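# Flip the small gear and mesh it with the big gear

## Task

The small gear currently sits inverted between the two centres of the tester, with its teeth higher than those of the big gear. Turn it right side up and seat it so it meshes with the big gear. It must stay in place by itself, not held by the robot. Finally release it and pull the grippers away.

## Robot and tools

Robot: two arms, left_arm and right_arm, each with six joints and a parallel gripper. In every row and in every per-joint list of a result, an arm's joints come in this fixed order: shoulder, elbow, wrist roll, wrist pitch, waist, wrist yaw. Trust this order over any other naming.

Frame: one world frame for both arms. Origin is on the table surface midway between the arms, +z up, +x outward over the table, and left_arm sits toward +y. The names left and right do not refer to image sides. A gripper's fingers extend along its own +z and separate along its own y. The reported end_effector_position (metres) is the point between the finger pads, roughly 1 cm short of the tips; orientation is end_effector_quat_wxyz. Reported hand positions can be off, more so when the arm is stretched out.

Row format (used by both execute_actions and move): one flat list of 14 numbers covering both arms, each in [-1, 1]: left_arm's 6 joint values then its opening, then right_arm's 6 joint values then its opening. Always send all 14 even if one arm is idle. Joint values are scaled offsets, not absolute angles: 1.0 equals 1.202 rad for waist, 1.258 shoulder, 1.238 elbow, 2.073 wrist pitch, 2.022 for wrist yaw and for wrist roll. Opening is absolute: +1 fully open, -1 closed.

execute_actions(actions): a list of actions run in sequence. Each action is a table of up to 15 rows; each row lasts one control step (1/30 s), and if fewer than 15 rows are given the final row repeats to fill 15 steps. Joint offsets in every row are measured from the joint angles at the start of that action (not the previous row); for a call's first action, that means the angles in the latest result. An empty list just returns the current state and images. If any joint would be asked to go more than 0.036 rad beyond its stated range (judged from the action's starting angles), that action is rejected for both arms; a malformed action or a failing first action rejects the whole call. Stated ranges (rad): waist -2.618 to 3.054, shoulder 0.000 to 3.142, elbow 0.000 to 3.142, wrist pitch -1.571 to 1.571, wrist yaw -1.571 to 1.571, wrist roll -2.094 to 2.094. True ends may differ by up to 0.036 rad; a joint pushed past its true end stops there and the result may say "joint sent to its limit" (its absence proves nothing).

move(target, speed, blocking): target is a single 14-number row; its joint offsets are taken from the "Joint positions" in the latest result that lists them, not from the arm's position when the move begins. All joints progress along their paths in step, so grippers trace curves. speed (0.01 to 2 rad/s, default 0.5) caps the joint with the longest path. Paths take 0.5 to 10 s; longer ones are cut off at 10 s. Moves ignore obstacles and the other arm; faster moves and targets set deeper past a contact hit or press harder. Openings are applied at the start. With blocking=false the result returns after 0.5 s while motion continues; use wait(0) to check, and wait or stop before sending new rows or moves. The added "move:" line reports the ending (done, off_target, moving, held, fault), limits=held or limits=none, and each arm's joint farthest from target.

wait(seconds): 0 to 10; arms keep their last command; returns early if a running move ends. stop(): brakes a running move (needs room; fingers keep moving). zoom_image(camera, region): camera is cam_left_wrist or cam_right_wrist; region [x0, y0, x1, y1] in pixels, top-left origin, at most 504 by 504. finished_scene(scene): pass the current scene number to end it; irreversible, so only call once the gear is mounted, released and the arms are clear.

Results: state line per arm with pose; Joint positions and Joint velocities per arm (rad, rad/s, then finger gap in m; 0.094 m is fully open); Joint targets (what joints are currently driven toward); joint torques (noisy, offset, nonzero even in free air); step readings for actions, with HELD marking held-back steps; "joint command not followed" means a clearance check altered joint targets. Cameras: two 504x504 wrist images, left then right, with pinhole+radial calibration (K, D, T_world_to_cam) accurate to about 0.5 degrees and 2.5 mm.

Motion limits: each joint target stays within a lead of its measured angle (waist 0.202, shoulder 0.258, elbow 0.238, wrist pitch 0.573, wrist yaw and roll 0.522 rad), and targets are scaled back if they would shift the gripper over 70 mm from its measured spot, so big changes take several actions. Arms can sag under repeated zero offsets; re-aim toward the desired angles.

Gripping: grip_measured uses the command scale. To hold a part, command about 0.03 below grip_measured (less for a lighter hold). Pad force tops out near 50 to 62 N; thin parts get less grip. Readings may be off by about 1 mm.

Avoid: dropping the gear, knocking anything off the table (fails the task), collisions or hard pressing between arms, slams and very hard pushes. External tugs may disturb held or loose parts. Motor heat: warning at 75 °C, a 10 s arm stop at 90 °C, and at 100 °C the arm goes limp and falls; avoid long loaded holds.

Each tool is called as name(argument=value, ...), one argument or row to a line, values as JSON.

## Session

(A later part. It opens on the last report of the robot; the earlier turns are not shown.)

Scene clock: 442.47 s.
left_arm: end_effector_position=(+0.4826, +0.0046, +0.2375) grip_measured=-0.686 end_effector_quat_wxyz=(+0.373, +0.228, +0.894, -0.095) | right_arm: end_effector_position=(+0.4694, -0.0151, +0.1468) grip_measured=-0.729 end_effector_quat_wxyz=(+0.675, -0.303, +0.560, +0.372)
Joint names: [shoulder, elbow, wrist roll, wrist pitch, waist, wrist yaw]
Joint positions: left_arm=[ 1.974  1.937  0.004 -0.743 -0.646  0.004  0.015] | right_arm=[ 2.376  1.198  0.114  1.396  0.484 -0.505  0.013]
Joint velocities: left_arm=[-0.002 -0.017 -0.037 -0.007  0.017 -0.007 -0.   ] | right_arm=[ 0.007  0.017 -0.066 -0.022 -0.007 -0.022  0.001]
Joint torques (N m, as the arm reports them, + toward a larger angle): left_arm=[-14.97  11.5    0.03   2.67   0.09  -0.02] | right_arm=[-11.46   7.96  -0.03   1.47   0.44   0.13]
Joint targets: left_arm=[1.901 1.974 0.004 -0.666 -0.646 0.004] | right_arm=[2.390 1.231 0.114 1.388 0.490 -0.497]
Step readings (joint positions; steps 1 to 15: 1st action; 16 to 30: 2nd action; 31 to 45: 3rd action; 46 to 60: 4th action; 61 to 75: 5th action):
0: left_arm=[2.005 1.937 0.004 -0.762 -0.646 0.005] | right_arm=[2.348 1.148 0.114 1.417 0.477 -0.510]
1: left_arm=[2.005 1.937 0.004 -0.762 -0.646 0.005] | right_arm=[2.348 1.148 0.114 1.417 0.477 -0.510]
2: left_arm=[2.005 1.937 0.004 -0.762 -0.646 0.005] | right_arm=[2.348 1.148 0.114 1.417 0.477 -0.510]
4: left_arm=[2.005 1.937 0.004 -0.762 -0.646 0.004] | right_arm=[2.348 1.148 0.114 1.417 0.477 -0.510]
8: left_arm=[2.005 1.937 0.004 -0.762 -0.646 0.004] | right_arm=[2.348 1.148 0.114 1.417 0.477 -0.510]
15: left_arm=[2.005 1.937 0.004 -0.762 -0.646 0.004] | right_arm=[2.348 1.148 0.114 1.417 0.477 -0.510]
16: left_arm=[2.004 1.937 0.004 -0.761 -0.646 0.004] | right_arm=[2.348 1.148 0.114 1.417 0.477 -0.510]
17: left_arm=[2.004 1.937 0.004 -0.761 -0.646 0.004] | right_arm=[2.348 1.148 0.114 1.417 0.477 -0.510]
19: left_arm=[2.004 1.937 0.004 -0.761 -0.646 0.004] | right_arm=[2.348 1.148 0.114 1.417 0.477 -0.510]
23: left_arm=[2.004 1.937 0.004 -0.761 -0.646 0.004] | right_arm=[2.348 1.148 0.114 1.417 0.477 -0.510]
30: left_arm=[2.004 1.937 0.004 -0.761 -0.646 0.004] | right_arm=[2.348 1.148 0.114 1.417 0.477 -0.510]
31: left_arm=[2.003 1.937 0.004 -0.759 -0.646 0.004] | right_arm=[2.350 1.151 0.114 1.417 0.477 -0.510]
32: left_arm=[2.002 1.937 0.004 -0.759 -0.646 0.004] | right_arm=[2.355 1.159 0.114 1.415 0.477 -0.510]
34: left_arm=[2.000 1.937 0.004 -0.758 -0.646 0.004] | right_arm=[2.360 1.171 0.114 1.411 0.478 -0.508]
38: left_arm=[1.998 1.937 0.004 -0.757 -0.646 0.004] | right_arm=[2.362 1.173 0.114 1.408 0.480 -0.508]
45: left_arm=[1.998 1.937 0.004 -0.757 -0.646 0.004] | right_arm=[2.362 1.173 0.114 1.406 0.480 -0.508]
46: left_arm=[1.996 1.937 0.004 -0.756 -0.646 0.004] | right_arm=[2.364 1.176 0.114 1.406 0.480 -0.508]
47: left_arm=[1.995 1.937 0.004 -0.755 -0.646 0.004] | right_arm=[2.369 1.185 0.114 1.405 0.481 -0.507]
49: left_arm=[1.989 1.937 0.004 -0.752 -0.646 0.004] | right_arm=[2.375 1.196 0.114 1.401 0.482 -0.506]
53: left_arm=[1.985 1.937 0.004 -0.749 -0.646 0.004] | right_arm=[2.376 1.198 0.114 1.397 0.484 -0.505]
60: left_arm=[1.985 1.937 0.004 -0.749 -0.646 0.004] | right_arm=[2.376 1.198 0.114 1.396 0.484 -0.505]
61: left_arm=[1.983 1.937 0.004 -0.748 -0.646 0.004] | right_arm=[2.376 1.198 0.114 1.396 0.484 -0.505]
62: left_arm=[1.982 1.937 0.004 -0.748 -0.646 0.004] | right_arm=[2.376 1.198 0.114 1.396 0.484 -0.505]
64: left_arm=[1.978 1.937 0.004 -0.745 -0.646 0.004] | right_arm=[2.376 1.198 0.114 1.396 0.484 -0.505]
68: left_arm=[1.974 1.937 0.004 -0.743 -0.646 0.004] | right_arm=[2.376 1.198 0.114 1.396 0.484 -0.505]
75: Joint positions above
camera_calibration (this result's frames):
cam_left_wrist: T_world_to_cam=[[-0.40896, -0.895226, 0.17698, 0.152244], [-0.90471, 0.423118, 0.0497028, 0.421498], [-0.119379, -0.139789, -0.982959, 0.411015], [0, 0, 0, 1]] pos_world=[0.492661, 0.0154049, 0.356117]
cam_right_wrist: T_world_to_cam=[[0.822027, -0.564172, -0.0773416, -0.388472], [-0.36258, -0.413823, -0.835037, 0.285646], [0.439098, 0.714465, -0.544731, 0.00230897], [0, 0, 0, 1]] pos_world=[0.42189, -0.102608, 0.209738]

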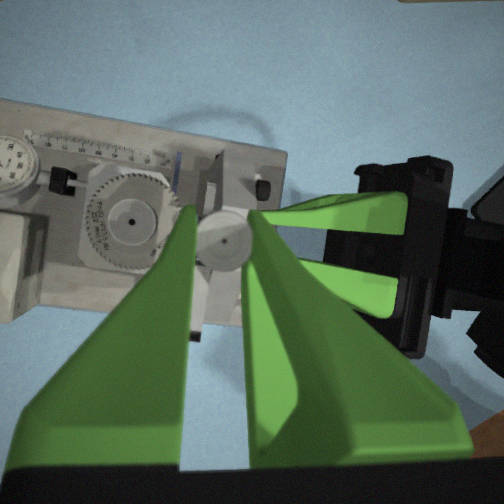

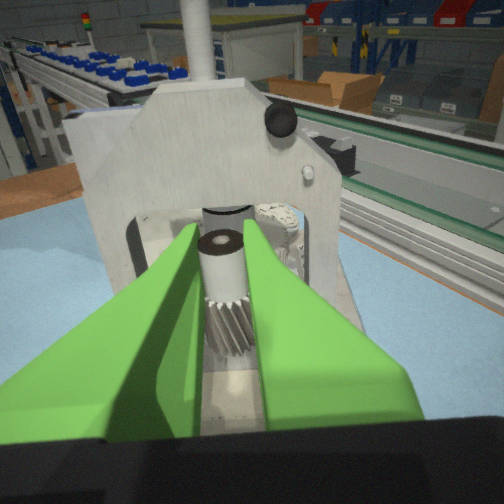

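execute_actions(
  actions=[
    [[-0.068,0.03,0,0.04,0,0,-0.72, 0.017,0.045,0,-0.010,0.011,0.008,-0.77]],
    [[-0.062,0.03,0,0.038,0,0,-0.72, 0.018,0.045,0,-0.010,0.011,0.008,-0.77]],
  ],
)

Scene clock: 448.27 s.
left_arm: end_effector_position=(+0.4826, +0.0047, +0.2402) grip_measured=-0.686 end_effector_quat_wxyz=(+0.376, +0.228, +0.893, -0.096) | right_arm: end_effector_position=(+0.4742, -0.0061, +0.1479) grip_measured=-0.729 end_effector_quat_wxyz=(+0.676, -0.302, +0.559, +0.373)
Joint names: [shoulder, elbow, wrist roll, wrist pitch, waist, wrist yaw]
Joint positions: left_arm=[ 1.97   1.937  0.004 -0.74  -0.646  0.004  0.015] | right_arm=[ 2.395  1.243  0.114  1.371  0.497 -0.493  0.013]
Joint velocities: left_arm=[ 0.012  0.007 -0.037  0.037 -0.007 -0.037 -0.001] | right_arm=[-0.002  0.007 -0.051  0.066  0.012  0.037 -0.   ]
Joint torques (N m, as the arm reports them, + toward a larger angle): left_arm=[-15.19  11.27   0.     2.69  -0.07  -0.04] | right_arm=[-11.7    8.19  -0.02   1.44   0.56   0.12]
Joint targets: left_arm=[1.892 1.974 0.004 -0.661 -0.646 0.004] | right_arm=[2.407 1.276 0.114 1.363 0.503 -0.483]
Step readings (joint positions; steps 1 to 15: 1st action; 16 to 30: 2nd action):
0: left_arm=[1.974 1.937 0.004 -0.743 -0.646 0.004] | right_arm=[2.376 1.198 0.114 1.396 0.484 -0.505]
1: left_arm=[1.974 1.937 0.004 -0.742 -0.646 0.004] | right_arm=[2.378 1.201 0.114 1.395 0.484 -0.505]
2: left_arm=[1.973 1.937 0.004 -0.742 -0.646 0.004] | right_arm=[2.381 1.208 0.114 1.392 0.485 -0.503]
4: left_arm=[1.972 1.937 0.004 -0.741 -0.646 0.004] | right_arm=[2.384 1.218 0.114 1.389 0.487 -0.501]
8: left_arm=[1.970 1.937 0.004 -0.740 -0.646 0.004] | right_arm=[2.385 1.220 0.114 1.385 0.490 -0.500]
15: left_arm=[1.970 1.937 0.004 -0.740 -0.646 0.004] | right_arm=[2.385 1.220 0.114 1.384 0.490 -0.499]
16: left_arm=[1.970 1.937 0.004 -0.740 -0.646 0.004] | right_arm=[2.386 1.223 0.114 1.382 0.490 -0.498]
17: left_arm=[1.970 1.937 0.004 -0.740 -0.646 0.004] | right_arm=[2.390 1.231 0.114 1.381 0.491 -0.497]
19: left_arm=[1.970 1.937 0.004 -0.740 -0.646 0.004] | right_arm=[2.394 1.241 0.114 1.376 0.493 -0.495]
23: left_arm=[1.970 1.937 0.004 -0.740 -0.646 0.004] | right_arm=[2.395 1.243 0.114 1.373 0.497 -0.494]
30: Joint positions above
camera_calibration (this result's frames):
cam_left_wrist: T_world_to_cam=[[-0.410031, -0.89465, 0.177415, 0.152181], [-0.90499, 0.423269, 0.0428544, 0.423105], [-0.113434, -0.142987, -0.983203, 0.410859], [0, 0, 0, 1]] pos_world=[0.49191, 0.0158089, 0.358827]
cam_right_wrist: T_world_to_cam=[[0.822415, -0.563369, -0.0790508, -0.387229], [-0.362248, -0.411461, -0.836347, 0.292025], [0.438645, 0.71646, -0.542471, -0.0057412], [0, 0, 0, 1]] pos_world=[0.426767, -0.0938823, 0.210509]

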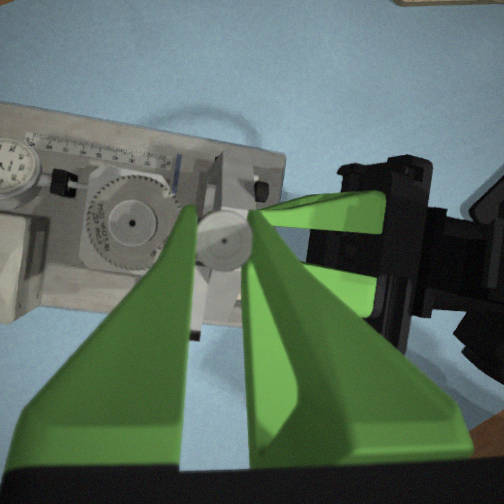

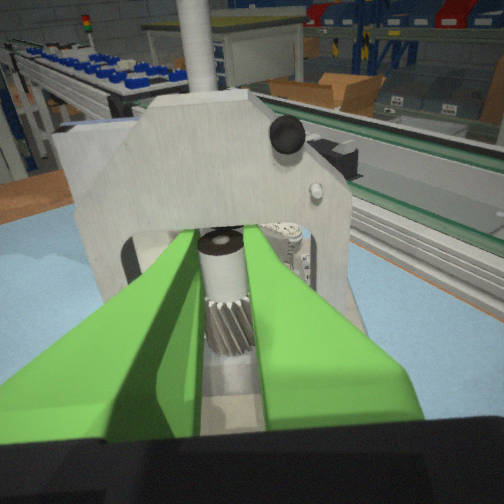

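Under the lintel. Another ~5 mm.

execute_actions(
  actions=[
    [[-0.062,0.03,0,0.038,0,0,-0.72, 0.018,0.045,0,-0.010,0.011,0.008,-0.77]],
  ],
)

zoom_image(
  camera="cam_right_wrist",
  region=[120, 200, 340, 420],
)

Scene clock: 453.47 s.
left_arm: end_effector_position=(+0.4826, +0.0047, +0.2402) grip_measured=-0.686 end_effector_quat_wxyz=(+0.376, +0.228, +0.893, -0.096) | right_arm: end_effector_position=(+0.4765, -0.0016, +0.1477) grip_measured=-0.729 end_effector_quat_wxyz=(+0.675, -0.302, +0.559, +0.374)
Joint names: [shoulder, elbow, wrist roll, wrist pitch, waist, wrist yaw]
Joint positions: left_arm=[ 1.97   1.937  0.004 -0.74  -0.646  0.004  0.015] | right_arm=[ 2.405  1.265  0.114  1.359  0.503 -0.486  0.013]
Joint velocities: left_arm=[-0.017 -0.002  0.037 -0.051 -0.002  0.007 -0.   ] | right_arm=[ 0.012 -0.002  0.051  0.007  0.002 -0.022 -0.001]
Joint torques (N m, as the arm reports them, + toward a larger angle): left_arm=[-15.38  11.45   0.01   2.73   0.17  -0.03] | right_arm=[-11.89   8.18  -0.02   1.48   0.67   0.15]
Joint targets: left_arm=[1.892 1.974 0.004 -0.661 -0.646 0.004] | right_arm=[2.418 1.298 0.114 1.350 0.510 -0.476]
Step readings (joint positions):
0: left_arm=[1.970 1.937 0.004 -0.740 -0.646 0.004] | right_arm=[2.395 1.243 0.114 1.371 0.497 -0.492]
1: left_arm=[1.970 1.937 0.004 -0.740 -0.646 0.004] | right_arm=[2.396 1.246 0.114 1.370 0.497 -0.492]
2: left_arm=[1.970 1.937 0.004 -0.740 -0.646 0.004] | right_arm=[2.400 1.253 0.114 1.368 0.498 -0.490]
4: left_arm=[1.970 1.937 0.004 -0.740 -0.646 0.004] | right_arm=[2.404 1.263 0.114 1.364 0.500 -0.488]
8: left_arm=[1.970 1.937 0.004 -0.740 -0.646 0.004] | right_arm=[2.405 1.265 0.114 1.360 0.503 -0.487]
15: Joint positions above
camera_calibration (this result's frames):
cam_left_wrist: T_world_to_cam=[[-0.410031, -0.89465, 0.177415, 0.152181], [-0.90499, 0.423269, 0.0428544, 0.423105], [-0.113434, -0.142987, -0.983203, 0.410859], [0, 0, 0, 1]] pos_world=[0.49191, 0.0158089, 0.358827]
cam_right_wrist: T_world_to_cam=[[0.822421, -0.563158, -0.0804732, -0.386409], [-0.363029, -0.410638, -0.836412, 0.294982], [0.437987, 0.717098, -0.542161, -0.0097725], [0, 0, 0, 1]] pos_world=[0.429159, -0.0894706, 0.210333]

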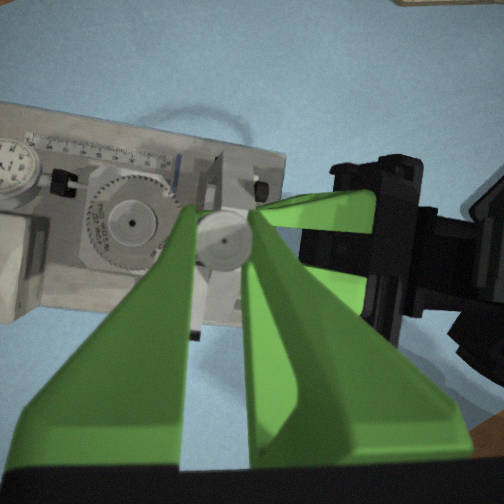

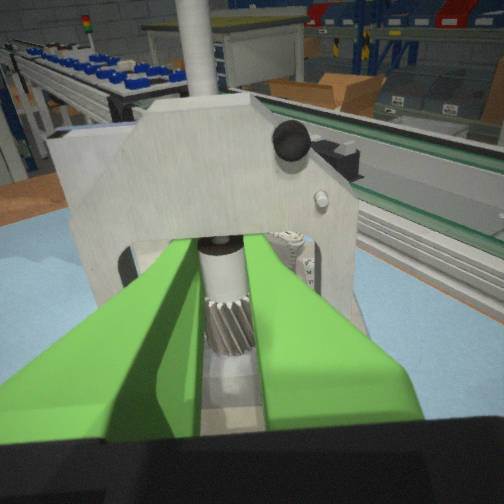

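Region (120, 200, 340, 420) of cam_right_wrist's 504x504 image, scaled by 2.291, with more detail than that image has.

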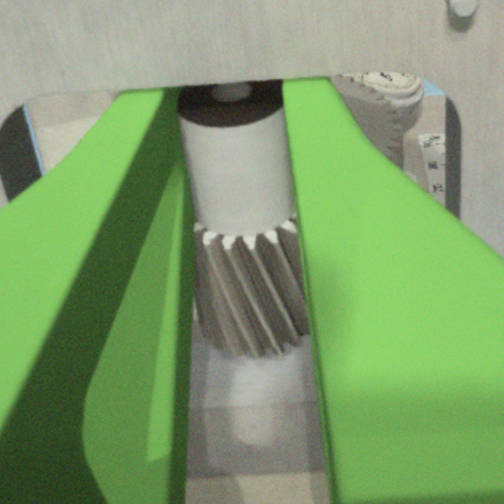

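execute_actions(
  actions=[
    [[-0.062,0.03,0,0.038,0,0,-0.72, 0.018,0.045,0,-0.010,0.0105,0.008,-0.77]],
  ],
)

zoom_image(
  camera="cam_right_wrist",
  region=[120, 200, 340, 420],
)

Scene clock: 458.87 s.
left_arm: end_effector_position=(+0.4826, +0.0047, +0.2402) grip_measured=-0.686 end_effector_quat_wxyz=(+0.376, +0.228, +0.893, -0.096) | right_arm: end_effector_position=(+0.4791, +0.0023, +0.1474) grip_measured=-0.729 end_effector_quat_wxyz=(+0.675, -0.301, +0.560, +0.374)
Joint names: [shoulder, elbow, wrist roll, wrist pitch, waist, wrist yaw]
Joint positions: left_arm=[ 1.97   1.937  0.004 -0.74  -0.646  0.004  0.015] | right_arm=[ 2.416  1.286  0.114  1.347  0.508 -0.48   0.013]
Joint velocities: left_arm=[ 0.007  0.002 -0.051  0.051 -0.012 -0.11   0.   ] | right_arm=[-0.017 -0.022 -0.037 -0.007 -0.002  0.051  0.001]
Joint torques (N m, as the arm reports them, + toward a larger angle): left_arm=[-15.34  11.26  -0.04   2.6    0.06  -0.09] | right_arm=[-12.18   8.17  -0.02   1.48   0.51   0.16]
Joint targets: left_arm=[1.892 1.974 0.004 -0.661 -0.646 0.004] | right_arm=[2.427 1.320 0.114 1.338 0.516 -0.470]
Step readings (joint positions):
0: left_arm=[1.970 1.937 0.004 -0.740 -0.646 0.004] | right_arm=[2.405 1.265 0.114 1.358 0.503 -0.486]
1: left_arm=[1.970 1.937 0.004 -0.740 -0.646 0.004] | right_arm=[2.406 1.268 0.114 1.357 0.503 -0.486]
2: left_arm=[1.970 1.937 0.004 -0.740 -0.646 0.004] | right_arm=[2.410 1.275 0.114 1.355 0.504 -0.484]
4: left_arm=[1.970 1.937 0.004 -0.740 -0.646 0.004] | right_arm=[2.414 1.281 0.114 1.352 0.505 -0.483]
8: left_arm=[1.970 1.937 0.004 -0.740 -0.646 0.004] | right_arm=[2.416 1.286 0.114 1.348 0.507 -0.481]
15: Joint positions above
camera_calibration (this result's frames):
cam_left_wrist: T_world_to_cam=[[-0.409809, -0.894803, 0.177153, 0.152204], [-0.905111, 0.423012, 0.0428395, 0.423172], [-0.113271, -0.142788, -0.98325, 0.410803], [0, 0, 0, 1]] pos_world=[0.491925, 0.0158435, 0.35883]
cam_right_wrist: T_world_to_cam=[[0.821781, -0.563888, -0.0818952, -0.385838], [-0.364285, -0.409406, -0.836471, 0.297863], [0.438147, 0.717229, -0.541858, -0.0140033], [0, 0, 0, 1]] pos_world=[0.431717, -0.0855787, 0.209968]

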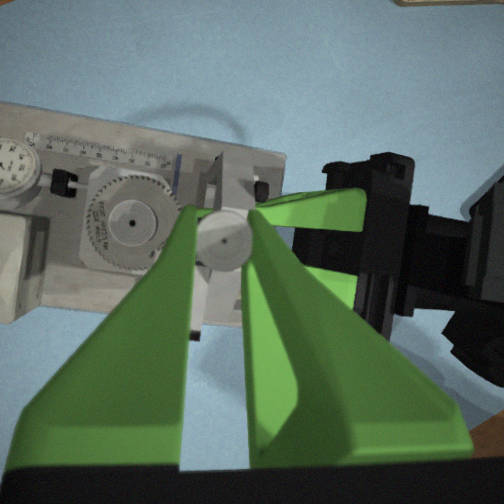

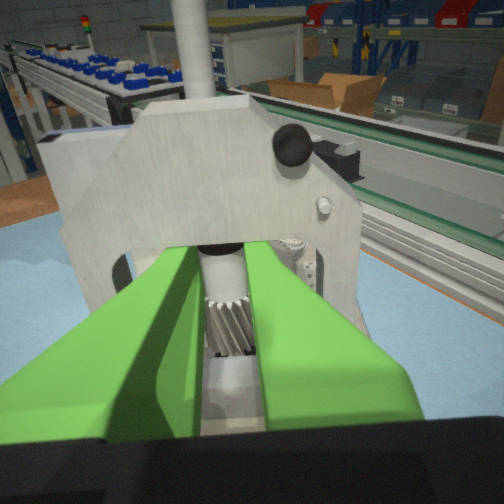

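Region (120, 200, 340, 420) of cam_right_wrist's 504x504 image, scaled by 2.291, with more detail than that image has.

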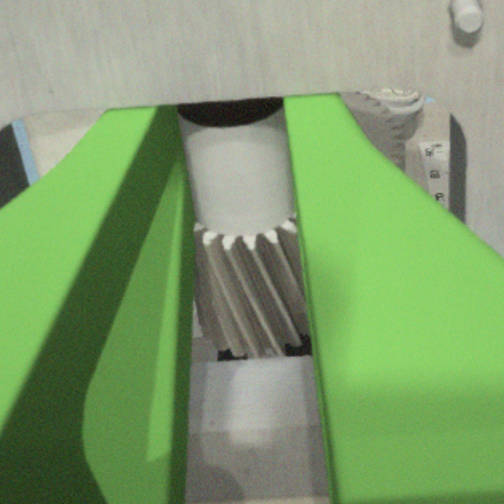

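execute_actions(
  actions=[
    [[-0.062,0.03,0,0.038,0,0,-0.72, 0.012,0.037,0,-0.007,0.009,0.006,-0.77]],
  ],
)

zoom_image(
  camera="cam_right_wrist",
  region=[170, 280, 290, 400],
)

Scene clock: 463.70 s.
left_arm: end_effector_position=(+0.4826, +0.0047, +0.2402) grip_measured=-0.686 end_effector_quat_wxyz=(+0.376, +0.228, +0.893, -0.096) | right_arm: end_effector_position=(+0.4802, +0.0029, +0.1476) grip_measured=-0.729 end_effector_quat_wxyz=(+0.676, -0.301, +0.560, +0.374)
Joint names: [shoulder, elbow, wrist roll, wrist pitch, waist, wrist yaw]
Joint positions: left_arm=[ 1.97   1.937  0.004 -0.74  -0.646  0.004  0.015] | right_arm=[ 2.418  1.292  0.114  1.343  0.509 -0.478  0.013]
Joint velocities: left_arm=[-0.002  0.002  0.007  0.007 -0.012  0.022 -0.001] | right_arm=[ 0.017 -0.012 -0.037 -0.022 -0.007 -0.007  0.001]
Joint torques (N m, as the arm reports them, + toward a larger angle): left_arm=[-15.4   11.65   0.03   2.64   0.29  -0.02] | right_arm=[-12.08   8.73   0.     1.45   0.78   0.17]
Joint targets: left_arm=[1.892 1.974 0.004 -0.661 -0.646 0.004] | right_arm=[2.431 1.332 0.114 1.333 0.519 -0.468]
Step readings (joint positions):
0: left_arm=[1.970 1.937 0.004 -0.740 -0.646 0.004] | right_arm=[2.416 1.286 0.114 1.347 0.508 -0.480]
1: left_arm=[1.970 1.937 0.004 -0.740 -0.646 0.004] | right_arm=[2.416 1.287 0.114 1.347 0.508 -0.479]
2: left_arm=[1.970 1.937 0.004 -0.740 -0.646 0.004] | right_arm=[2.416 1.289 0.114 1.345 0.509 -0.479]
4: left_arm=[1.970 1.937 0.004 -0.740 -0.646 0.004] | right_arm=[2.418 1.292 0.114 1.343 0.509 -0.479]
8: left_arm=[1.970 1.937 0.004 -0.740 -0.646 0.004] | right_arm=[2.418 1.292 0.114 1.343 0.509 -0.478]
15: Joint positions above
camera_calibration (this result's frames):
cam_left_wrist: T_world_to_cam=[[-0.409809, -0.894803, 0.177153, 0.152204], [-0.905111, 0.423012, 0.0428395, 0.423172], [-0.113271, -0.142788, -0.98325, 0.410803], [0, 0, 0, 1]] pos_world=[0.491925, 0.0158435, 0.35883]
cam_right_wrist: T_world_to_cam=[[0.821115, -0.56479, -0.0823584, -0.38597], [-0.365151, -0.408917, -0.836332, 0.299016], [0.438674, 0.716798, -0.542001, -0.0150063], [0, 0, 0, 1]] pos_world=[0.432695, -0.0849632, 0.210155]

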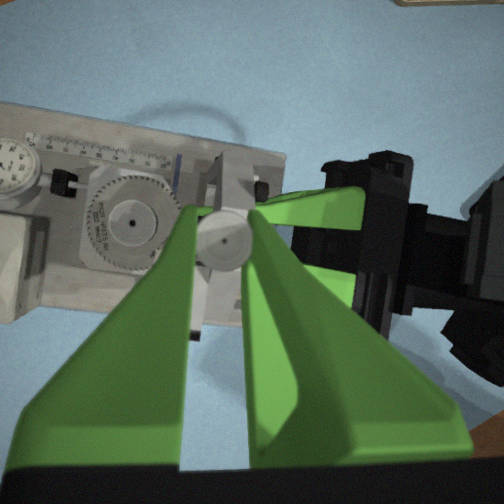

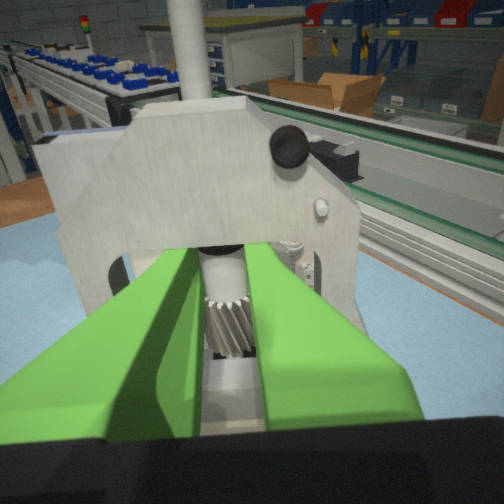

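Region (170, 280, 290, 400) of cam_right_wrist's 504x504 image, scaled by 4.200, with more detail than that image has.

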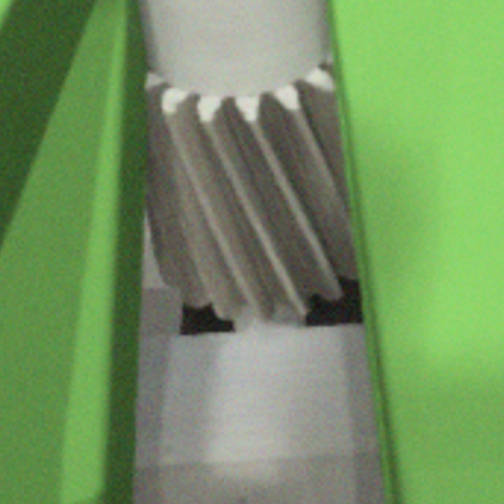

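execute_actions(
  actions=[
    [[-0.062,0.03,0,0.038,0,0,-0.72, 0.010,0.034,-0.02,-0.003,0.012,0,-0.77]],
    [[-0.062,0.03,0,0.038,0,0,-0.72, 0.016,0.032,-0.004,0.004,0.008,0,-0.77]],
  ],
)

zoom_image(
  camera="cam_right_wrist",
  region=[140, 220, 310, 390],
)

Scene clock: 471.00 s.
left_arm: end_effector_position=(+0.4826, +0.0047, +0.2402) grip_measured=-0.686 end_effector_quat_wxyz=(+0.376, +0.228, +0.893, -0.096) | right_arm: end_effector_position=(+0.4802, +0.0029, +0.1476) grip_measured=-0.729 end_effector_quat_wxyz=(+0.680, -0.307, +0.557, +0.366)
Joint names: [shoulder, elbow, wrist roll, wrist pitch, waist, wrist yaw]
Joint positions: left_arm=[ 1.97   1.937  0.004 -0.74  -0.646  0.004  0.015] | right_arm=[ 2.418  1.292  0.091  1.343  0.509 -0.478  0.013]
Joint velocities: left_arm=[-0.007  0.007 -0.022 -0.022  0.002 -0.022 -0.   ] | right_arm=[-0.007 -0.002 -0.022 -0.051 -0.002  0.022  0.001]
Joint torques (N m, as the arm reports them, + toward a larger angle): left_arm=[-15.37  11.46  -0.01   2.62   0.05  -0.04] | right_arm=[-11.52   8.64  -0.09   1.67   0.73   0.05]
Joint targets: left_arm=[1.892 1.974 0.004 -0.661 -0.646 0.004] | right_arm=[2.438 1.332 0.083 1.351 0.518 -0.478]
Step readings (joint positions; steps 1 to 15: 1st action; 16 to 30: 2nd action):
0: left_arm=[1.970 1.937 0.004 -0.740 -0.646 0.004] | right_arm=[2.418 1.292 0.114 1.343 0.509 -0.478]
1: left_arm=[1.970 1.937 0.004 -0.740 -0.646 0.004] | right_arm=[2.418 1.292 0.110 1.343 0.509 -0.478]
2: left_arm=[1.970 1.937 0.004 -0.740 -0.646 0.004] | right_arm=[2.418 1.292 0.105 1.343 0.509 -0.478]
4: left_arm=[1.970 1.937 0.004 -0.740 -0.646 0.004] | right_arm=[2.418 1.292 0.100 1.343 0.509 -0.478]
8: left_arm=[1.970 1.937 0.004 -0.740 -0.646 0.004] | right_arm=[2.418 1.292 0.094 1.343 0.509 -0.478]
15: left_arm=[1.970 1.937 0.004 -0.740 -0.646 0.004] | right_arm=[2.418 1.292 0.091 1.343 0.509 -0.478]
16: left_arm=[1.970 1.937 0.004 -0.740 -0.646 0.004] | right_arm=[2.418 1.292 0.091 1.343 0.509 -0.478]
17: left_arm=[1.970 1.937 0.004 -0.740 -0.646 0.004] | right_arm=[2.418 1.292 0.091 1.343 0.509 -0.478]
19: left_arm=[1.970 1.937 0.004 -0.740 -0.646 0.004] | right_arm=[2.418 1.292 0.091 1.343 0.509 -0.478]
23: left_arm=[1.970 1.937 0.004 -0.740 -0.646 0.004] | right_arm=[2.418 1.292 0.091 1.343 0.509 -0.478]
30: Joint positions above
camera_calibration (this result's frames):
cam_left_wrist: T_world_to_cam=[[-0.409809, -0.894803, 0.177153, 0.152204], [-0.905111, 0.423012, 0.0428395, 0.423172], [-0.113271, -0.142788, -0.98325, 0.410803], [0, 0, 0, 1]] pos_world=[0.491925, 0.0158435, 0.35883]
cam_right_wrist: T_world_to_cam=[[0.81997, -0.569258, -0.0599632, -0.388713], [-0.351161, -0.417541, -0.838061, 0.292578], [0.452035, 0.708241, -0.542272, -0.0213573], [0, 0, 0, 1]] pos_world=[0.431129, -0.0839885, 0.210308]

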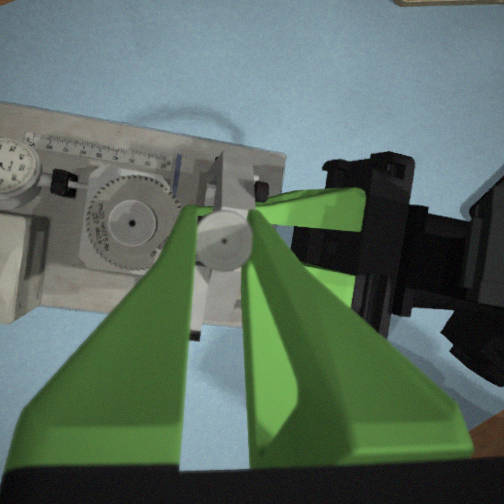

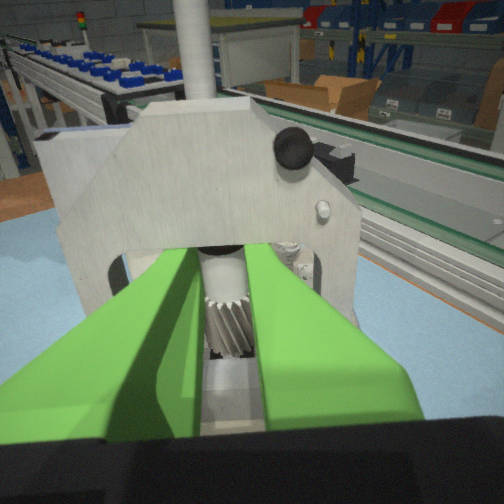

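Region (140, 220, 310, 390) of cam_right_wrist's 504x504 image, scaled by 2.965, with more detail than that image has.

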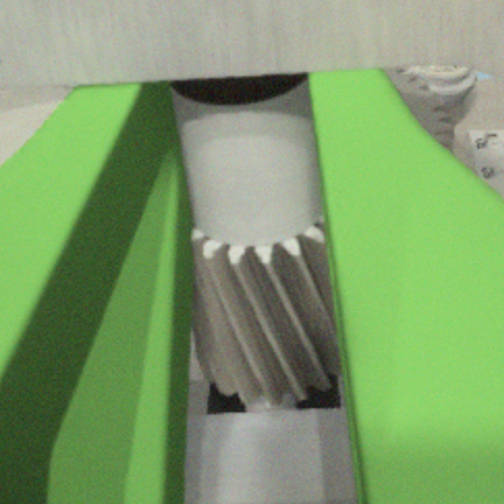

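execute_actions(
  actions=[
    [[-0.062,0.03,0,0.038,0,0,-0.72, 0.014,0.042,-0.004,0,0.019,-0.006,-0.77]],
  ],
)

zoom_image(
  camera="cam_right_wrist",
  region=[140, 220, 310, 390],
)

Scene clock: 477.73 s.
left_arm: end_effector_position=(+0.4826, +0.0047, +0.2402) grip_measured=-0.686 end_effector_quat_wxyz=(+0.376, +0.228, +0.893, -0.096) | right_arm: end_effector_position=(+0.4793, +0.0040, +0.1476) grip_measured=-0.729 end_effector_quat_wxyz=(+0.679, -0.308, +0.556, +0.367)
Joint names: [shoulder, elbow, wrist roll, wrist pitch, waist, wrist yaw]
Joint positions: left_arm=[ 1.97   1.937  0.004 -0.74  -0.646  0.004  0.015] | right_arm=[ 2.418  1.292  0.091  1.343  0.511 -0.479  0.013]
Joint velocities: left_arm=[ 0.007 -0.012 -0.037  0.007 -0.012  0.037 -0.   ] | right_arm=[ 0.007  0.007 -0.037 -0.051 -0.012 -0.051 -0.001]
Joint torques (N m, as the arm reports them, + toward a larger angle): left_arm=[-15.48  11.67   0.03   2.65  -0.08  -0.01] | right_arm=[-11.58   9.78  -0.06   1.6    1.86  -0.05]
Joint targets: left_arm=[1.892 1.974 0.004 -0.661 -0.646 0.004] | right_arm=[2.435 1.344 0.083 1.343 0.532 -0.490]
Step readings (joint positions):
0: left_arm=[1.970 1.937 0.004 -0.740 -0.646 0.004] | right_arm=[2.418 1.292 0.091 1.343 0.509 -0.478]
1: left_arm=[1.970 1.937 0.004 -0.740 -0.646 0.004] | right_arm=[2.418 1.292 0.091 1.343 0.509 -0.478]
2: left_arm=[1.970 1.937 0.004 -0.740 -0.646 0.004] | right_arm=[2.418 1.292 0.091 1.343 0.510 -0.478]
4: left_arm=[1.970 1.937 0.004 -0.740 -0.646 0.004] | right_arm=[2.418 1.292 0.091 1.343 0.510 -0.478]
8: left_arm=[1.970 1.937 0.004 -0.740 -0.646 0.004] | right_arm=[2.418 1.292 0.091 1.343 0.511 -0.479]
15: Joint positions above
camera_calibration (this result's frames):
cam_left_wrist: T_world_to_cam=[[-0.409809, -0.894803, 0.177153, 0.152204], [-0.905111, 0.423012, 0.0428395, 0.423172], [-0.113271, -0.142788, -0.98325, 0.410803], [0, 0, 0, 1]] pos_world=[0.491925, 0.0158435, 0.35883]
cam_right_wrist: T_world_to_cam=[[0.821484, -0.567078, -0.0598893, -0.388074], [-0.350015, -0.418534, -0.838045, 0.292188], [0.450171, 0.709402, -0.542305, -0.0208732], [0, 0, 0, 1]] pos_world=[0.430463, -0.0829701, 0.210306]

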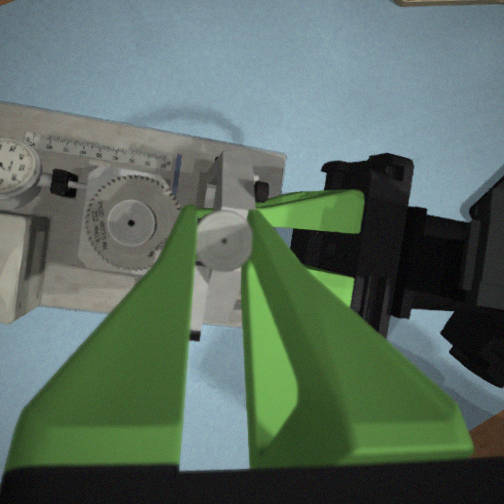

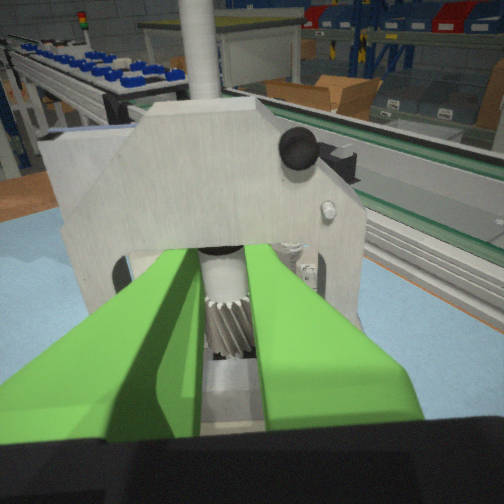

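Region (140, 220, 310, 390) of cam_right_wrist's 504x504 image, scaled by 2.965, with more detail than that image has.

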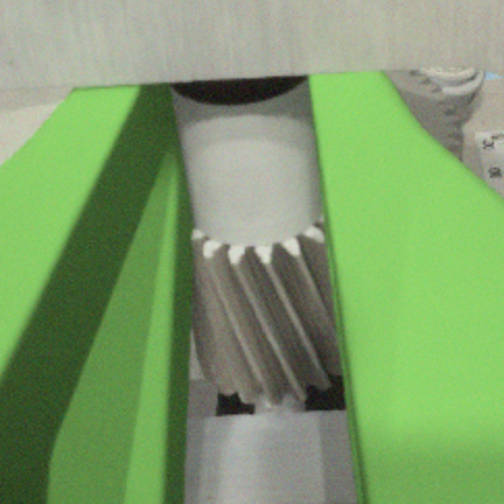

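execute_actions(
  actions=[
    [[-0.062,0.03,0,0.038,0,0,-0.72, 0.024,0.038,-0.016,0,0.012,-0.004,-0.77]],
  ],
)

zoom_image(
  camera="cam_right_wrist",
  region=[140, 220, 310, 390],
)

Scene clock: 483.00 s.
left_arm: end_effector_position=(+0.4826, +0.0047, +0.2402) grip_measured=-0.686 end_effector_quat_wxyz=(+0.376, +0.228, +0.893, -0.096) | right_arm: end_effector_position=(+0.4803, +0.0047, +0.1469) grip_measured=-0.729 end_effector_quat_wxyz=(+0.684, -0.312, +0.552, +0.362)
Joint names: [shoulder, elbow, wrist roll, wrist pitch, waist, wrist yaw]
Joint positions: left_arm=[ 1.97   1.937  0.004 -0.74  -0.646  0.004  0.015] | right_arm=[ 2.428  1.302  0.078  1.351  0.511 -0.479  0.013]
Joint velocities: left_arm=[ 0.007 -0.017 -0.007 -0.037 -0.027 -0.022 -0.001] | right_arm=[ 0.007  0.002 -0.066  0.007 -0.012 -0.037  0.   ]
Joint torques (N m, as the arm reports them, + toward a larger angle): left_arm=[-15.34  11.48   0.     2.64   0.    -0.05] | right_arm=[-11.6    8.62  -0.18   1.46   1.19  -0.01]
Joint targets: left_arm=[1.892 1.974 0.004 -0.661 -0.646 0.004] | right_arm=[2.448 1.339 0.059 1.343 0.525 -0.487]
Step readings (joint positions):
0: left_arm=[1.970 1.937 0.004 -0.740 -0.646 0.004] | right_arm=[2.418 1.292 0.091 1.343 0.511 -0.479]
1: left_arm=[1.970 1.937 0.004 -0.740 -0.646 0.004] | right_arm=[2.419 1.293 0.089 1.344 0.511 -0.479]
2: left_arm=[1.970 1.937 0.004 -0.740 -0.646 0.004] | right_arm=[2.422 1.295 0.086 1.346 0.511 -0.479]
4: left_arm=[1.970 1.937 0.004 -0.740 -0.646 0.004] | right_arm=[2.427 1.301 0.082 1.349 0.511 -0.479]
8: left_arm=[1.970 1.937 0.004 -0.740 -0.646 0.004] | right_arm=[2.428 1.302 0.079 1.351 0.511 -0.479]
15: Joint positions above
camera_calibration (this result's frames):
cam_left_wrist: T_world_to_cam=[[-0.409809, -0.894803, 0.177153, 0.152204], [-0.905111, 0.423012, 0.0428395, 0.423172], [-0.113271, -0.142788, -0.98325, 0.410803], [0, 0, 0, 1]] pos_world=[0.491925, 0.0158435, 0.35883]
cam_right_wrist: T_world_to_cam=[[0.821132, -0.569031, -0.0441121, -0.390754], [-0.336854, -0.420796, -0.842295, 0.286621], [0.46073, 0.706494, -0.537209, -0.0279917], [0, 0, 0, 1]] pos_world=[0.430307, -0.0819667, 0.209145]

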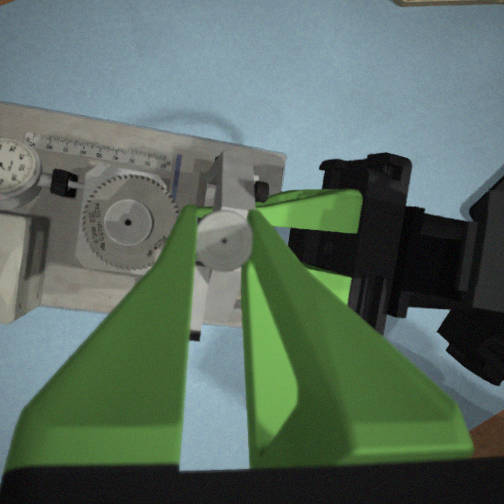

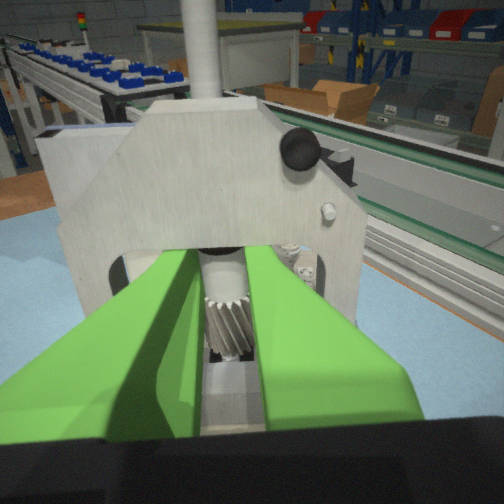

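Region (140, 220, 310, 390) of cam_right_wrist's 504x504 image, scaled by 2.965, with more detail than that image has.

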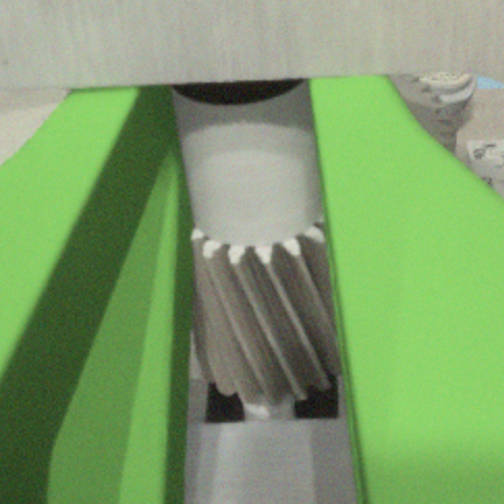

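execute_actions(
  actions=[
    [[-0.05,0.025,0,0.032,0,0,-0.72, 0.024,0.018,0,-0.014,0.012,-0.004,-0.77]],
    [[-0.035,0.02,0,0.025,0,0,-0.72, 0.024,0.018,0,-0.012,0.012,-0.004,-0.77]],
  ],
)

zoom_image(
  camera="cam_right_wrist",
  region=[140, 210, 310, 380],
)

Scene clock: 489.97 s.
left_arm: end_effector_position=(+0.4826, +0.0047, +0.2402) grip_measured=-0.686 end_effector_quat_wxyz=(+0.376, +0.228, +0.893, -0.096) | right_arm: end_effector_position=(+0.4797, +0.0051, +0.1452) grip_measured=-0.729 end_effector_quat_wxyz=(+0.682, -0.313, +0.552, +0.363)
Joint names: [shoulder, elbow, wrist roll, wrist pitch, waist, wrist yaw]
Joint positions: left_arm=[ 1.97   1.937  0.004 -0.74  -0.646  0.004  0.015] | right_arm=[ 2.431  1.302  0.078  1.352  0.511 -0.483  0.013]
Joint velocities: left_arm=[ 0.002  0.007 -0.051 -0.037 -0.002 -0.022  0.001] | right_arm=[ 0.002 -0.007 -0.007 -0.022 -0.002  0.007 -0.   ]
Joint torques (N m, as the arm reports them, + toward a larger angle): left_arm=[-13.07  10.14   0.05   2.41   0.04  -0.05] | right_arm=[-10.66   7.36   0.     1.3    1.27   0.01]
Joint targets: left_arm=[1.926 1.962 0.004 -0.688 -0.646 0.004] | right_arm=[2.462 1.324 0.078 1.327 0.525 -0.491]
Step readings (joint positions; steps 1 to 15: 1st action; 16 to 30: 2nd action):
0: left_arm=[1.970 1.937 0.004 -0.740 -0.646 0.004] | right_arm=[2.428 1.302 0.078 1.351 0.511 -0.479]
1: left_arm=[1.970 1.937 0.004 -0.740 -0.646 0.004] | right_arm=[2.429 1.302 0.078 1.351 0.511 -0.479]
2: left_arm=[1.970 1.937 0.004 -0.740 -0.646 0.004] | right_arm=[2.429 1.302 0.078 1.352 0.511 -0.479]
4: left_arm=[1.970 1.937 0.004 -0.740 -0.646 0.004] | right_arm=[2.431 1.302 0.078 1.352 0.511 -0.481]
8: left_arm=[1.970 1.937 0.004 -0.740 -0.646 0.004] | right_arm=[2.431 1.302 0.078 1.352 0.511 -0.483]
15: left_arm=[1.970 1.937 0.004 -0.740 -0.646 0.004] | right_arm=[2.431 1.302 0.078 1.352 0.511 -0.483]
16: left_arm=[1.970 1.937 0.004 -0.740 -0.646 0.004] | right_arm=[2.431 1.302 0.078 1.352 0.511 -0.483]
17: left_arm=[1.970 1.937 0.004 -0.740 -0.646 0.004] | right_arm=[2.431 1.302 0.078 1.352 0.511 -0.483]
19: left_arm=[1.970 1.937 0.004 -0.740 -0.646 0.004] | right_arm=[2.431 1.302 0.078 1.352 0.511 -0.483]
23: left_arm=[1.970 1.937 0.004 -0.740 -0.646 0.004] | right_arm=[2.431 1.302 0.078 1.352 0.511 -0.483]
30: Joint positions above
camera_calibration (this result's frames):
cam_left_wrist: T_world_to_cam=[[-0.409809, -0.894803, 0.177153, 0.152204], [-0.905111, 0.423012, 0.0428395, 0.423172], [-0.113271, -0.142788, -0.98325, 0.410803], [0, 0, 0, 1]] pos_world=[0.491925, 0.0158435, 0.35883]
cam_right_wrist: T_world_to_cam=[[0.8234, -0.565744, -0.044114, -0.3912], [-0.336142, -0.423642, -0.841151, 0.284641], [0.457188, 0.707433, -0.538997, -0.026988], [0, 0, 0, 1]] pos_world=[0.430132, -0.0816409, 0.207622]

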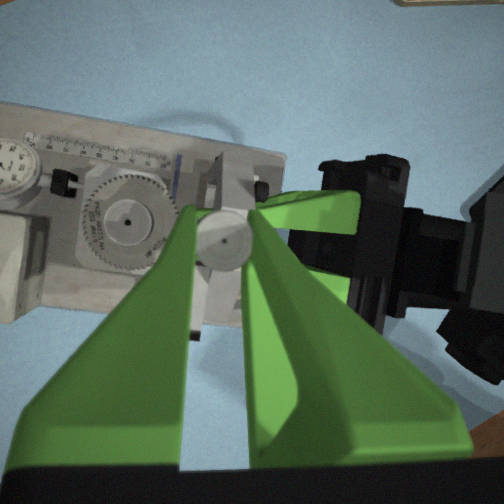

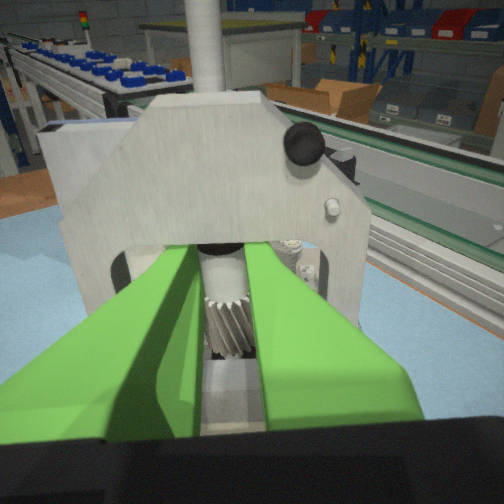

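Region (140, 210, 310, 380) of cam_right_wrist's 504x504 image, scaled by 2.965, with more detail than that image has.

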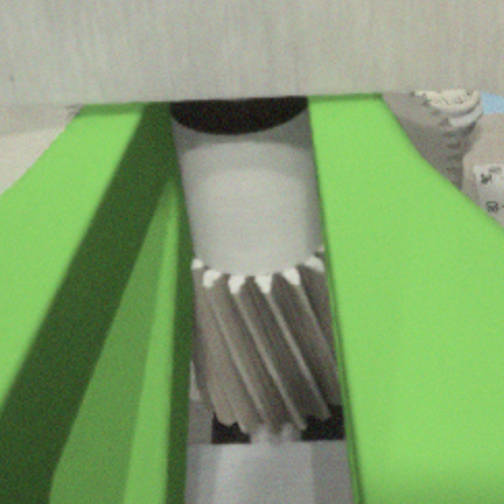

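execute_actions(
  actions=[
    [[-0.024,0.018,0,0.018,0,0,-0.72, 0.02,0.018,0,-0.01,0.008,0,-0.77]],
    [[-0.016,0.014,0,0.012,0,0,-0.72, 0.02,0.018,0,-0.01,0.008,0,-0.77]],
    [[-0.008,0.01,0,0.006,0,0,-0.72, 0.02,0.018,0,-0.01,0.008,0,-0.77]],
    [[0.004,0,0,-0.004,0,0,-0.72, 0.02,0.018,0,-0.01,0.008,0,-0.77]],
  ],
)

zoom_image(
  camera="cam_right_wrist",
  region=[140, 210, 310, 380],
)

Scene clock: 500.83 s.
left_arm: end_effector_position=(+0.4826, +0.0047, +0.2253) grip_measured=-0.686 end_effector_quat_wxyz=(+0.359, +0.229, +0.900, -0.091) | right_arm: end_effector_position=(+0.4798, +0.0048, +0.1446) grip_measured=-0.729 end_effector_quat_wxyz=(+0.680, -0.310, +0.553, +0.368)
Joint names: [shoulder, elbow, wrist roll, wrist pitch, waist, wrist yaw]
Joint positions: left_arm=[ 1.993  1.937  0.004 -0.755 -0.646  0.004  0.015] | right_arm=[ 2.434  1.302  0.09   1.356  0.51  -0.484  0.013]
Joint velocities: left_arm=[ 0.002  0.007 -0.051  0.051  0.046  0.022  0.001] | right_arm=[ 0.002 -0.002  0.022  0.007 -0.012 -0.007  0.001]
Joint torques (N m, as the arm reports them, + toward a larger angle): left_arm=[-9.99  8.25 -0.03  1.84 -0.13 -0.03] | right_arm=[-11.27   7.44  -0.1    1.33   0.87   0.06]
Joint targets: left_arm=[1.996 1.937 0.004 -0.761 -0.646 0.004] | right_arm=[2.456 1.324 0.080 1.332 0.520 -0.483]
Step readings (joint positions; steps 1 to 15: 1st action; 16 to 30: 2nd action; 31 to 45: 3rd action; 46 to 60: 4th action):
0: left_arm=[1.970 1.937 0.004 -0.740 -0.646 0.004] | right_arm=[2.431 1.302 0.078 1.352 0.511 -0.483]
1: left_arm=[1.972 1.937 0.004 -0.741 -0.646 0.004] | right_arm=[2.431 1.302 0.078 1.353 0.511 -0.483]
2: left_arm=[1.973 1.937 0.004 -0.741 -0.646 0.004] | right_arm=[2.431 1.302 0.078 1.353 0.511 -0.483]
4: left_arm=[1.977 1.937 0.004 -0.744 -0.646 0.004] | right_arm=[2.431 1.302 0.078 1.353 0.511 -0.483]
8: left_arm=[1.980 1.937 0.004 -0.746 -0.646 0.004] | right_arm=[2.431 1.302 0.078 1.353 0.511 -0.483]
15: left_arm=[1.980 1.937 0.004 -0.746 -0.646 0.004] | right_arm=[2.431 1.302 0.078 1.353 0.511 -0.483]
16: left_arm=[1.982 1.937 0.004 -0.748 -0.646 0.004] | right_arm=[2.431 1.302 0.078 1.353 0.511 -0.483]
17: left_arm=[1.983 1.937 0.004 -0.748 -0.646 0.004] | right_arm=[2.431 1.302 0.078 1.353 0.511 -0.483]
19: left_arm=[1.987 1.937 0.004 -0.751 -0.646 0.004] | right_arm=[2.431 1.302 0.078 1.353 0.511 -0.483]
23: left_arm=[1.990 1.937 0.004 -0.752 -0.646 0.004] | right_arm=[2.431 1.302 0.078 1.353 0.511 -0.483]
30: left_arm=[1.990 1.937 0.004 -0.752 -0.646 0.004] | right_arm=[2.431 1.302 0.078 1.353 0.511 -0.483]
31: left_arm=[1.991 1.937 0.004 -0.753 -0.646 0.004] | right_arm=[2.431 1.302 0.079 1.353 0.511 -0.483]
32: left_arm=[1.991 1.937 0.004 -0.753 -0.646 0.004] | right_arm=[2.431 1.302 0.080 1.353 0.511 -0.483]
34: left_arm=[1.991 1.937 0.004 -0.753 -0.646 0.004] | right_arm=[2.431 1.302 0.080 1.353 0.511 -0.483]
38: left_arm=[1.991 1.937 0.004 -0.753 -0.646 0.004] | right_arm=[2.431 1.302 0.080 1.353 0.511 -0.483]
45: left_arm=[1.991 1.937 0.004 -0.753 -0.646 0.004] | right_arm=[2.431 1.302 0.080 1.353 0.511 -0.483]
46: left_arm=[1.992 1.937 0.004 -0.754 -0.646 0.004] | right_arm=[2.431 1.302 0.081 1.353 0.511 -0.483]
47: left_arm=[1.993 1.937 0.004 -0.754 -0.646 0.004] | right_arm=[2.431 1.302 0.083 1.353 0.511 -0.483]
49: left_arm=[1.993 1.937 0.004 -0.754 -0.646 0.004] | right_arm=[2.431 1.302 0.086 1.353 0.510 -0.484]
53: left_arm=[1.993 1.937 0.004 -0.754 -0.646 0.004] | right_arm=[2.432 1.302 0.087 1.353 0.510 -0.484]
60: Joint positions above
camera_calibration (this result's frames):
cam_left_wrist: T_world_to_cam=[[-0.4039, -0.897983, 0.174619, 0.152571], [-0.903033, 0.421894, 0.080851, 0.414264], [-0.146273, -0.125031, -0.981311, 0.411591], [0, 0, 0, 1]] pos_world=[0.495922, 0.0136927, 0.343763]
cam_right_wrist: T_world_to_cam=[[0.824503, -0.563146, -0.0553293, -0.390332], [-0.342546, -0.418898, -0.840944, 0.287038], [0.450397, 0.712313, -0.538286, -0.0239586], [0, 0, 0, 1]] pos_world=[0.430944, -0.0825088, 0.206889]

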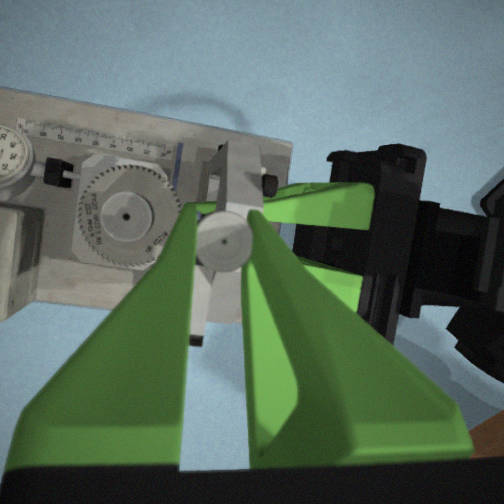

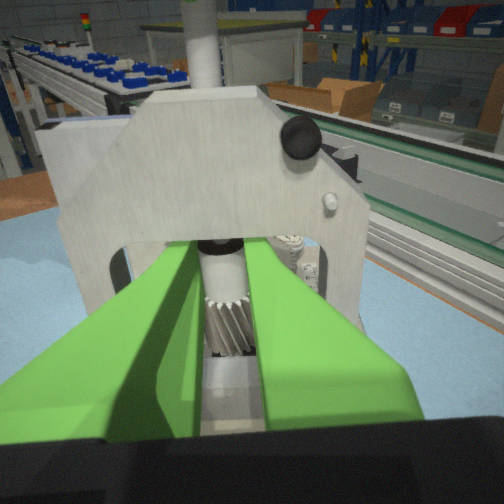

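Region (140, 210, 310, 380) of cam_right_wrist's 504x504 image, scaled by 2.965, with more detail than that image has.

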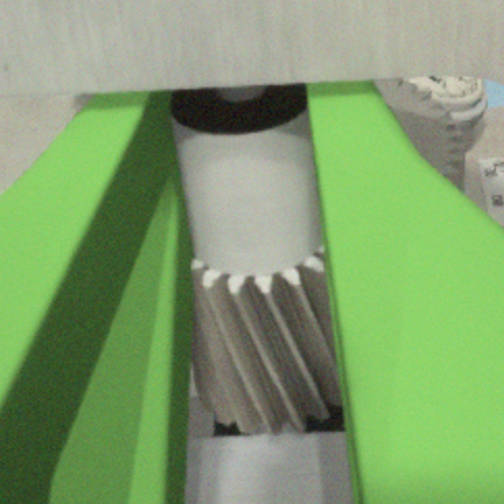

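It is self-centring. Press a little, relax the right arm.

execute_actions(
  actions=[
    [[0.012,-0.008,0,-0.01,0,0,-0.72, 0.012,0.005,0,-0.005,0,0,-0.77]],
    [[0.012,-0.008,0,-0.01,0,0,-0.72, 0,0.005,0,0,0,0,-0.74]],
    [[0.012,-0.008,0,-0.01,0,0,-0.72, 0,0.005,0,0,0,0,-0.68]],
  ],
)

zoom_image(
  camera="cam_right_wrist",
  region=[140, 210, 310, 380],
)

Scene clock: 508.20 s.
left_arm: end_effector_position=(+0.4826, +0.0047, +0.2229) grip_measured=-0.686 end_effector_quat_wxyz=(+0.357, +0.230, +0.901, -0.091) | right_arm: end_effector_position=(+0.4799, +0.0041, +0.1447) grip_measured=-0.682 end_effector_quat_wxyz=(+0.676, -0.305, +0.556, +0.375)
Joint names: [shoulder, elbow, wrist roll, wrist pitch, waist, wrist yaw]
Joint positions: left_arm=[ 1.997  1.937  0.004 -0.757 -0.646  0.004  0.015] | right_arm=[ 2.434  1.302  0.111  1.356  0.508 -0.489  0.015]
Joint velocities: left_arm=[ 0.007 -0.012  0.022 -0.007  0.022 -0.037  0.001] | right_arm=[-0.012 -0.007 -0.066 -0.037 -0.002 -0.022 -0.   ]
Joint torques (N m, as the arm reports them, + toward a larger angle): left_arm=[-9.29  7.41  0.    1.67 -0.01 -0.08] | right_arm=[-13.33   6.13  -0.04   1.56  -0.04   0.05]
Joint targets: left_arm=[2.012 1.927 0.004 -0.778 -0.646 0.004] | right_arm=[2.434 1.308 0.110 1.356 0.508 -0.489]
Step readings (joint positions; steps 1 to 15: 1st action; 16 to 30: 2nd action; 31 to 45: 3rd action):
0: left_arm=[1.993 1.937 0.004 -0.755 -0.646 0.004] | right_arm=[2.434 1.302 0.090 1.356 0.510 -0.484]
1: left_arm=[1.995 1.937 0.004 -0.756 -0.646 0.004] | right_arm=[2.434 1.302 0.092 1.356 0.510 -0.485]
2: left_arm=[1.996 1.937 0.004 -0.756 -0.646 0.004] | right_arm=[2.434 1.302 0.096 1.356 0.509 -0.486]
4: left_arm=[1.996 1.937 0.004 -0.756 -0.646 0.004] | right_arm=[2.434 1.302 0.101 1.356 0.508 -0.488]
8: left_arm=[1.996 1.937 0.004 -0.756 -0.646 0.004] | right_arm=[2.434 1.302 0.103 1.356 0.508 -0.488]
15: left_arm=[1.996 1.937 0.004 -0.756 -0.646 0.004] | right_arm=[2.434 1.302 0.103 1.356 0.508 -0.488]
16: left_arm=[1.996 1.937 0.004 -0.757 -0.646 0.004] | right_arm=[2.434 1.302 0.105 1.356 0.508 -0.488]
17: left_arm=[1.996 1.937 0.004 -0.757 -0.646 0.004] | right_arm=[2.434 1.302 0.106 1.356 0.508 -0.489]
19: left_arm=[1.997 1.937 0.004 -0.757 -0.646 0.004] | right_arm=[2.434 1.302 0.109 1.356 0.508 -0.489]
23: left_arm=[1.997 1.937 0.004 -0.757 -0.646 0.004] | right_arm=[2.434 1.302 0.110 1.356 0.508 -0.489]
30: left_arm=[1.997 1.937 0.004 -0.757 -0.646 0.004] | right_arm=[2.434 1.302 0.110 1.356 0.508 -0.489]
31: left_arm=[1.997 1.937 0.004 -0.757 -0.646 0.004] | right_arm=[2.434 1.302 0.111 1.356 0.508 -0.489]
32: left_arm=[1.997 1.937 0.004 -0.757 -0.646 0.004] | right_arm=[2.434 1.302 0.111 1.356 0.508 -0.489]
34: left_arm=[1.997 1.937 0.004 -0.757 -0.646 0.004] | right_arm=[2.434 1.302 0.111 1.356 0.508 -0.489]
38: left_arm=[1.997 1.937 0.004 -0.757 -0.646 0.004] | right_arm=[2.434 1.302 0.111 1.356 0.508 -0.489]
45: Joint positions above
camera_calibration (this result's frames):
cam_left_wrist: T_world_to_cam=[[-0.402963, -0.898487, 0.17419, 0.152637], [-0.902582, 0.421651, 0.0869233, 0.412876], [-0.151547, -0.122194, -0.980868, 0.411666], [0, 0, 0, 1]] pos_world=[0.496548, 0.0133561, 0.341313]
cam_right_wrist: T_world_to_cam=[[0.826958, -0.557343, -0.074225, -0.389284], [-0.353332, -0.41243, -0.839677, 0.291836], [0.437376, 0.720604, -0.53799, -0.0173169], [0, 0, 0, 1]] pos_world=[0.43261, -0.0841245, 0.206837]

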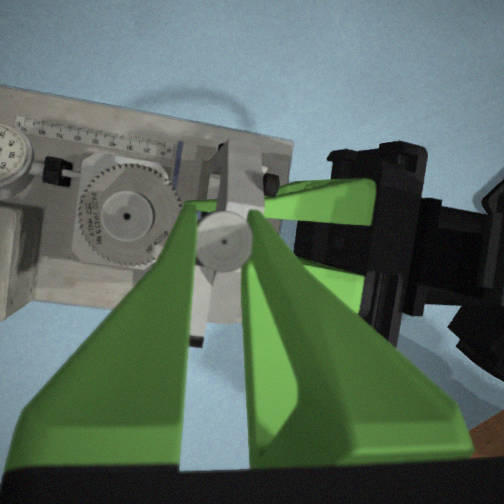

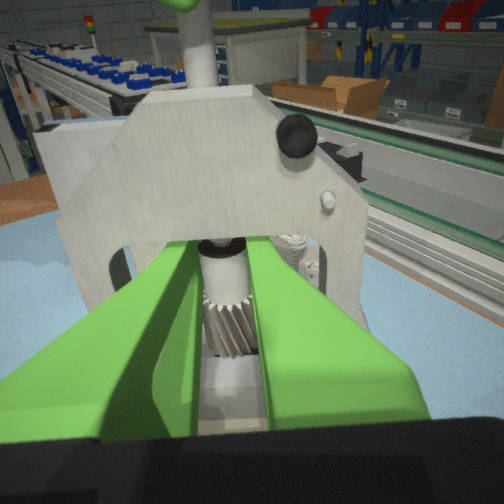

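Region (140, 210, 310, 380) of cam_right_wrist's 504x504 image, scaled by 2.965, with more detail than that image has.

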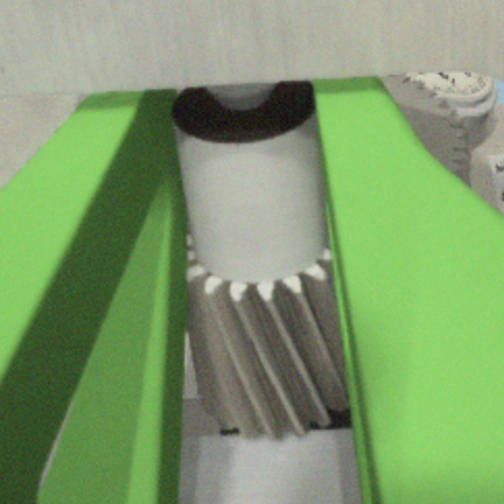

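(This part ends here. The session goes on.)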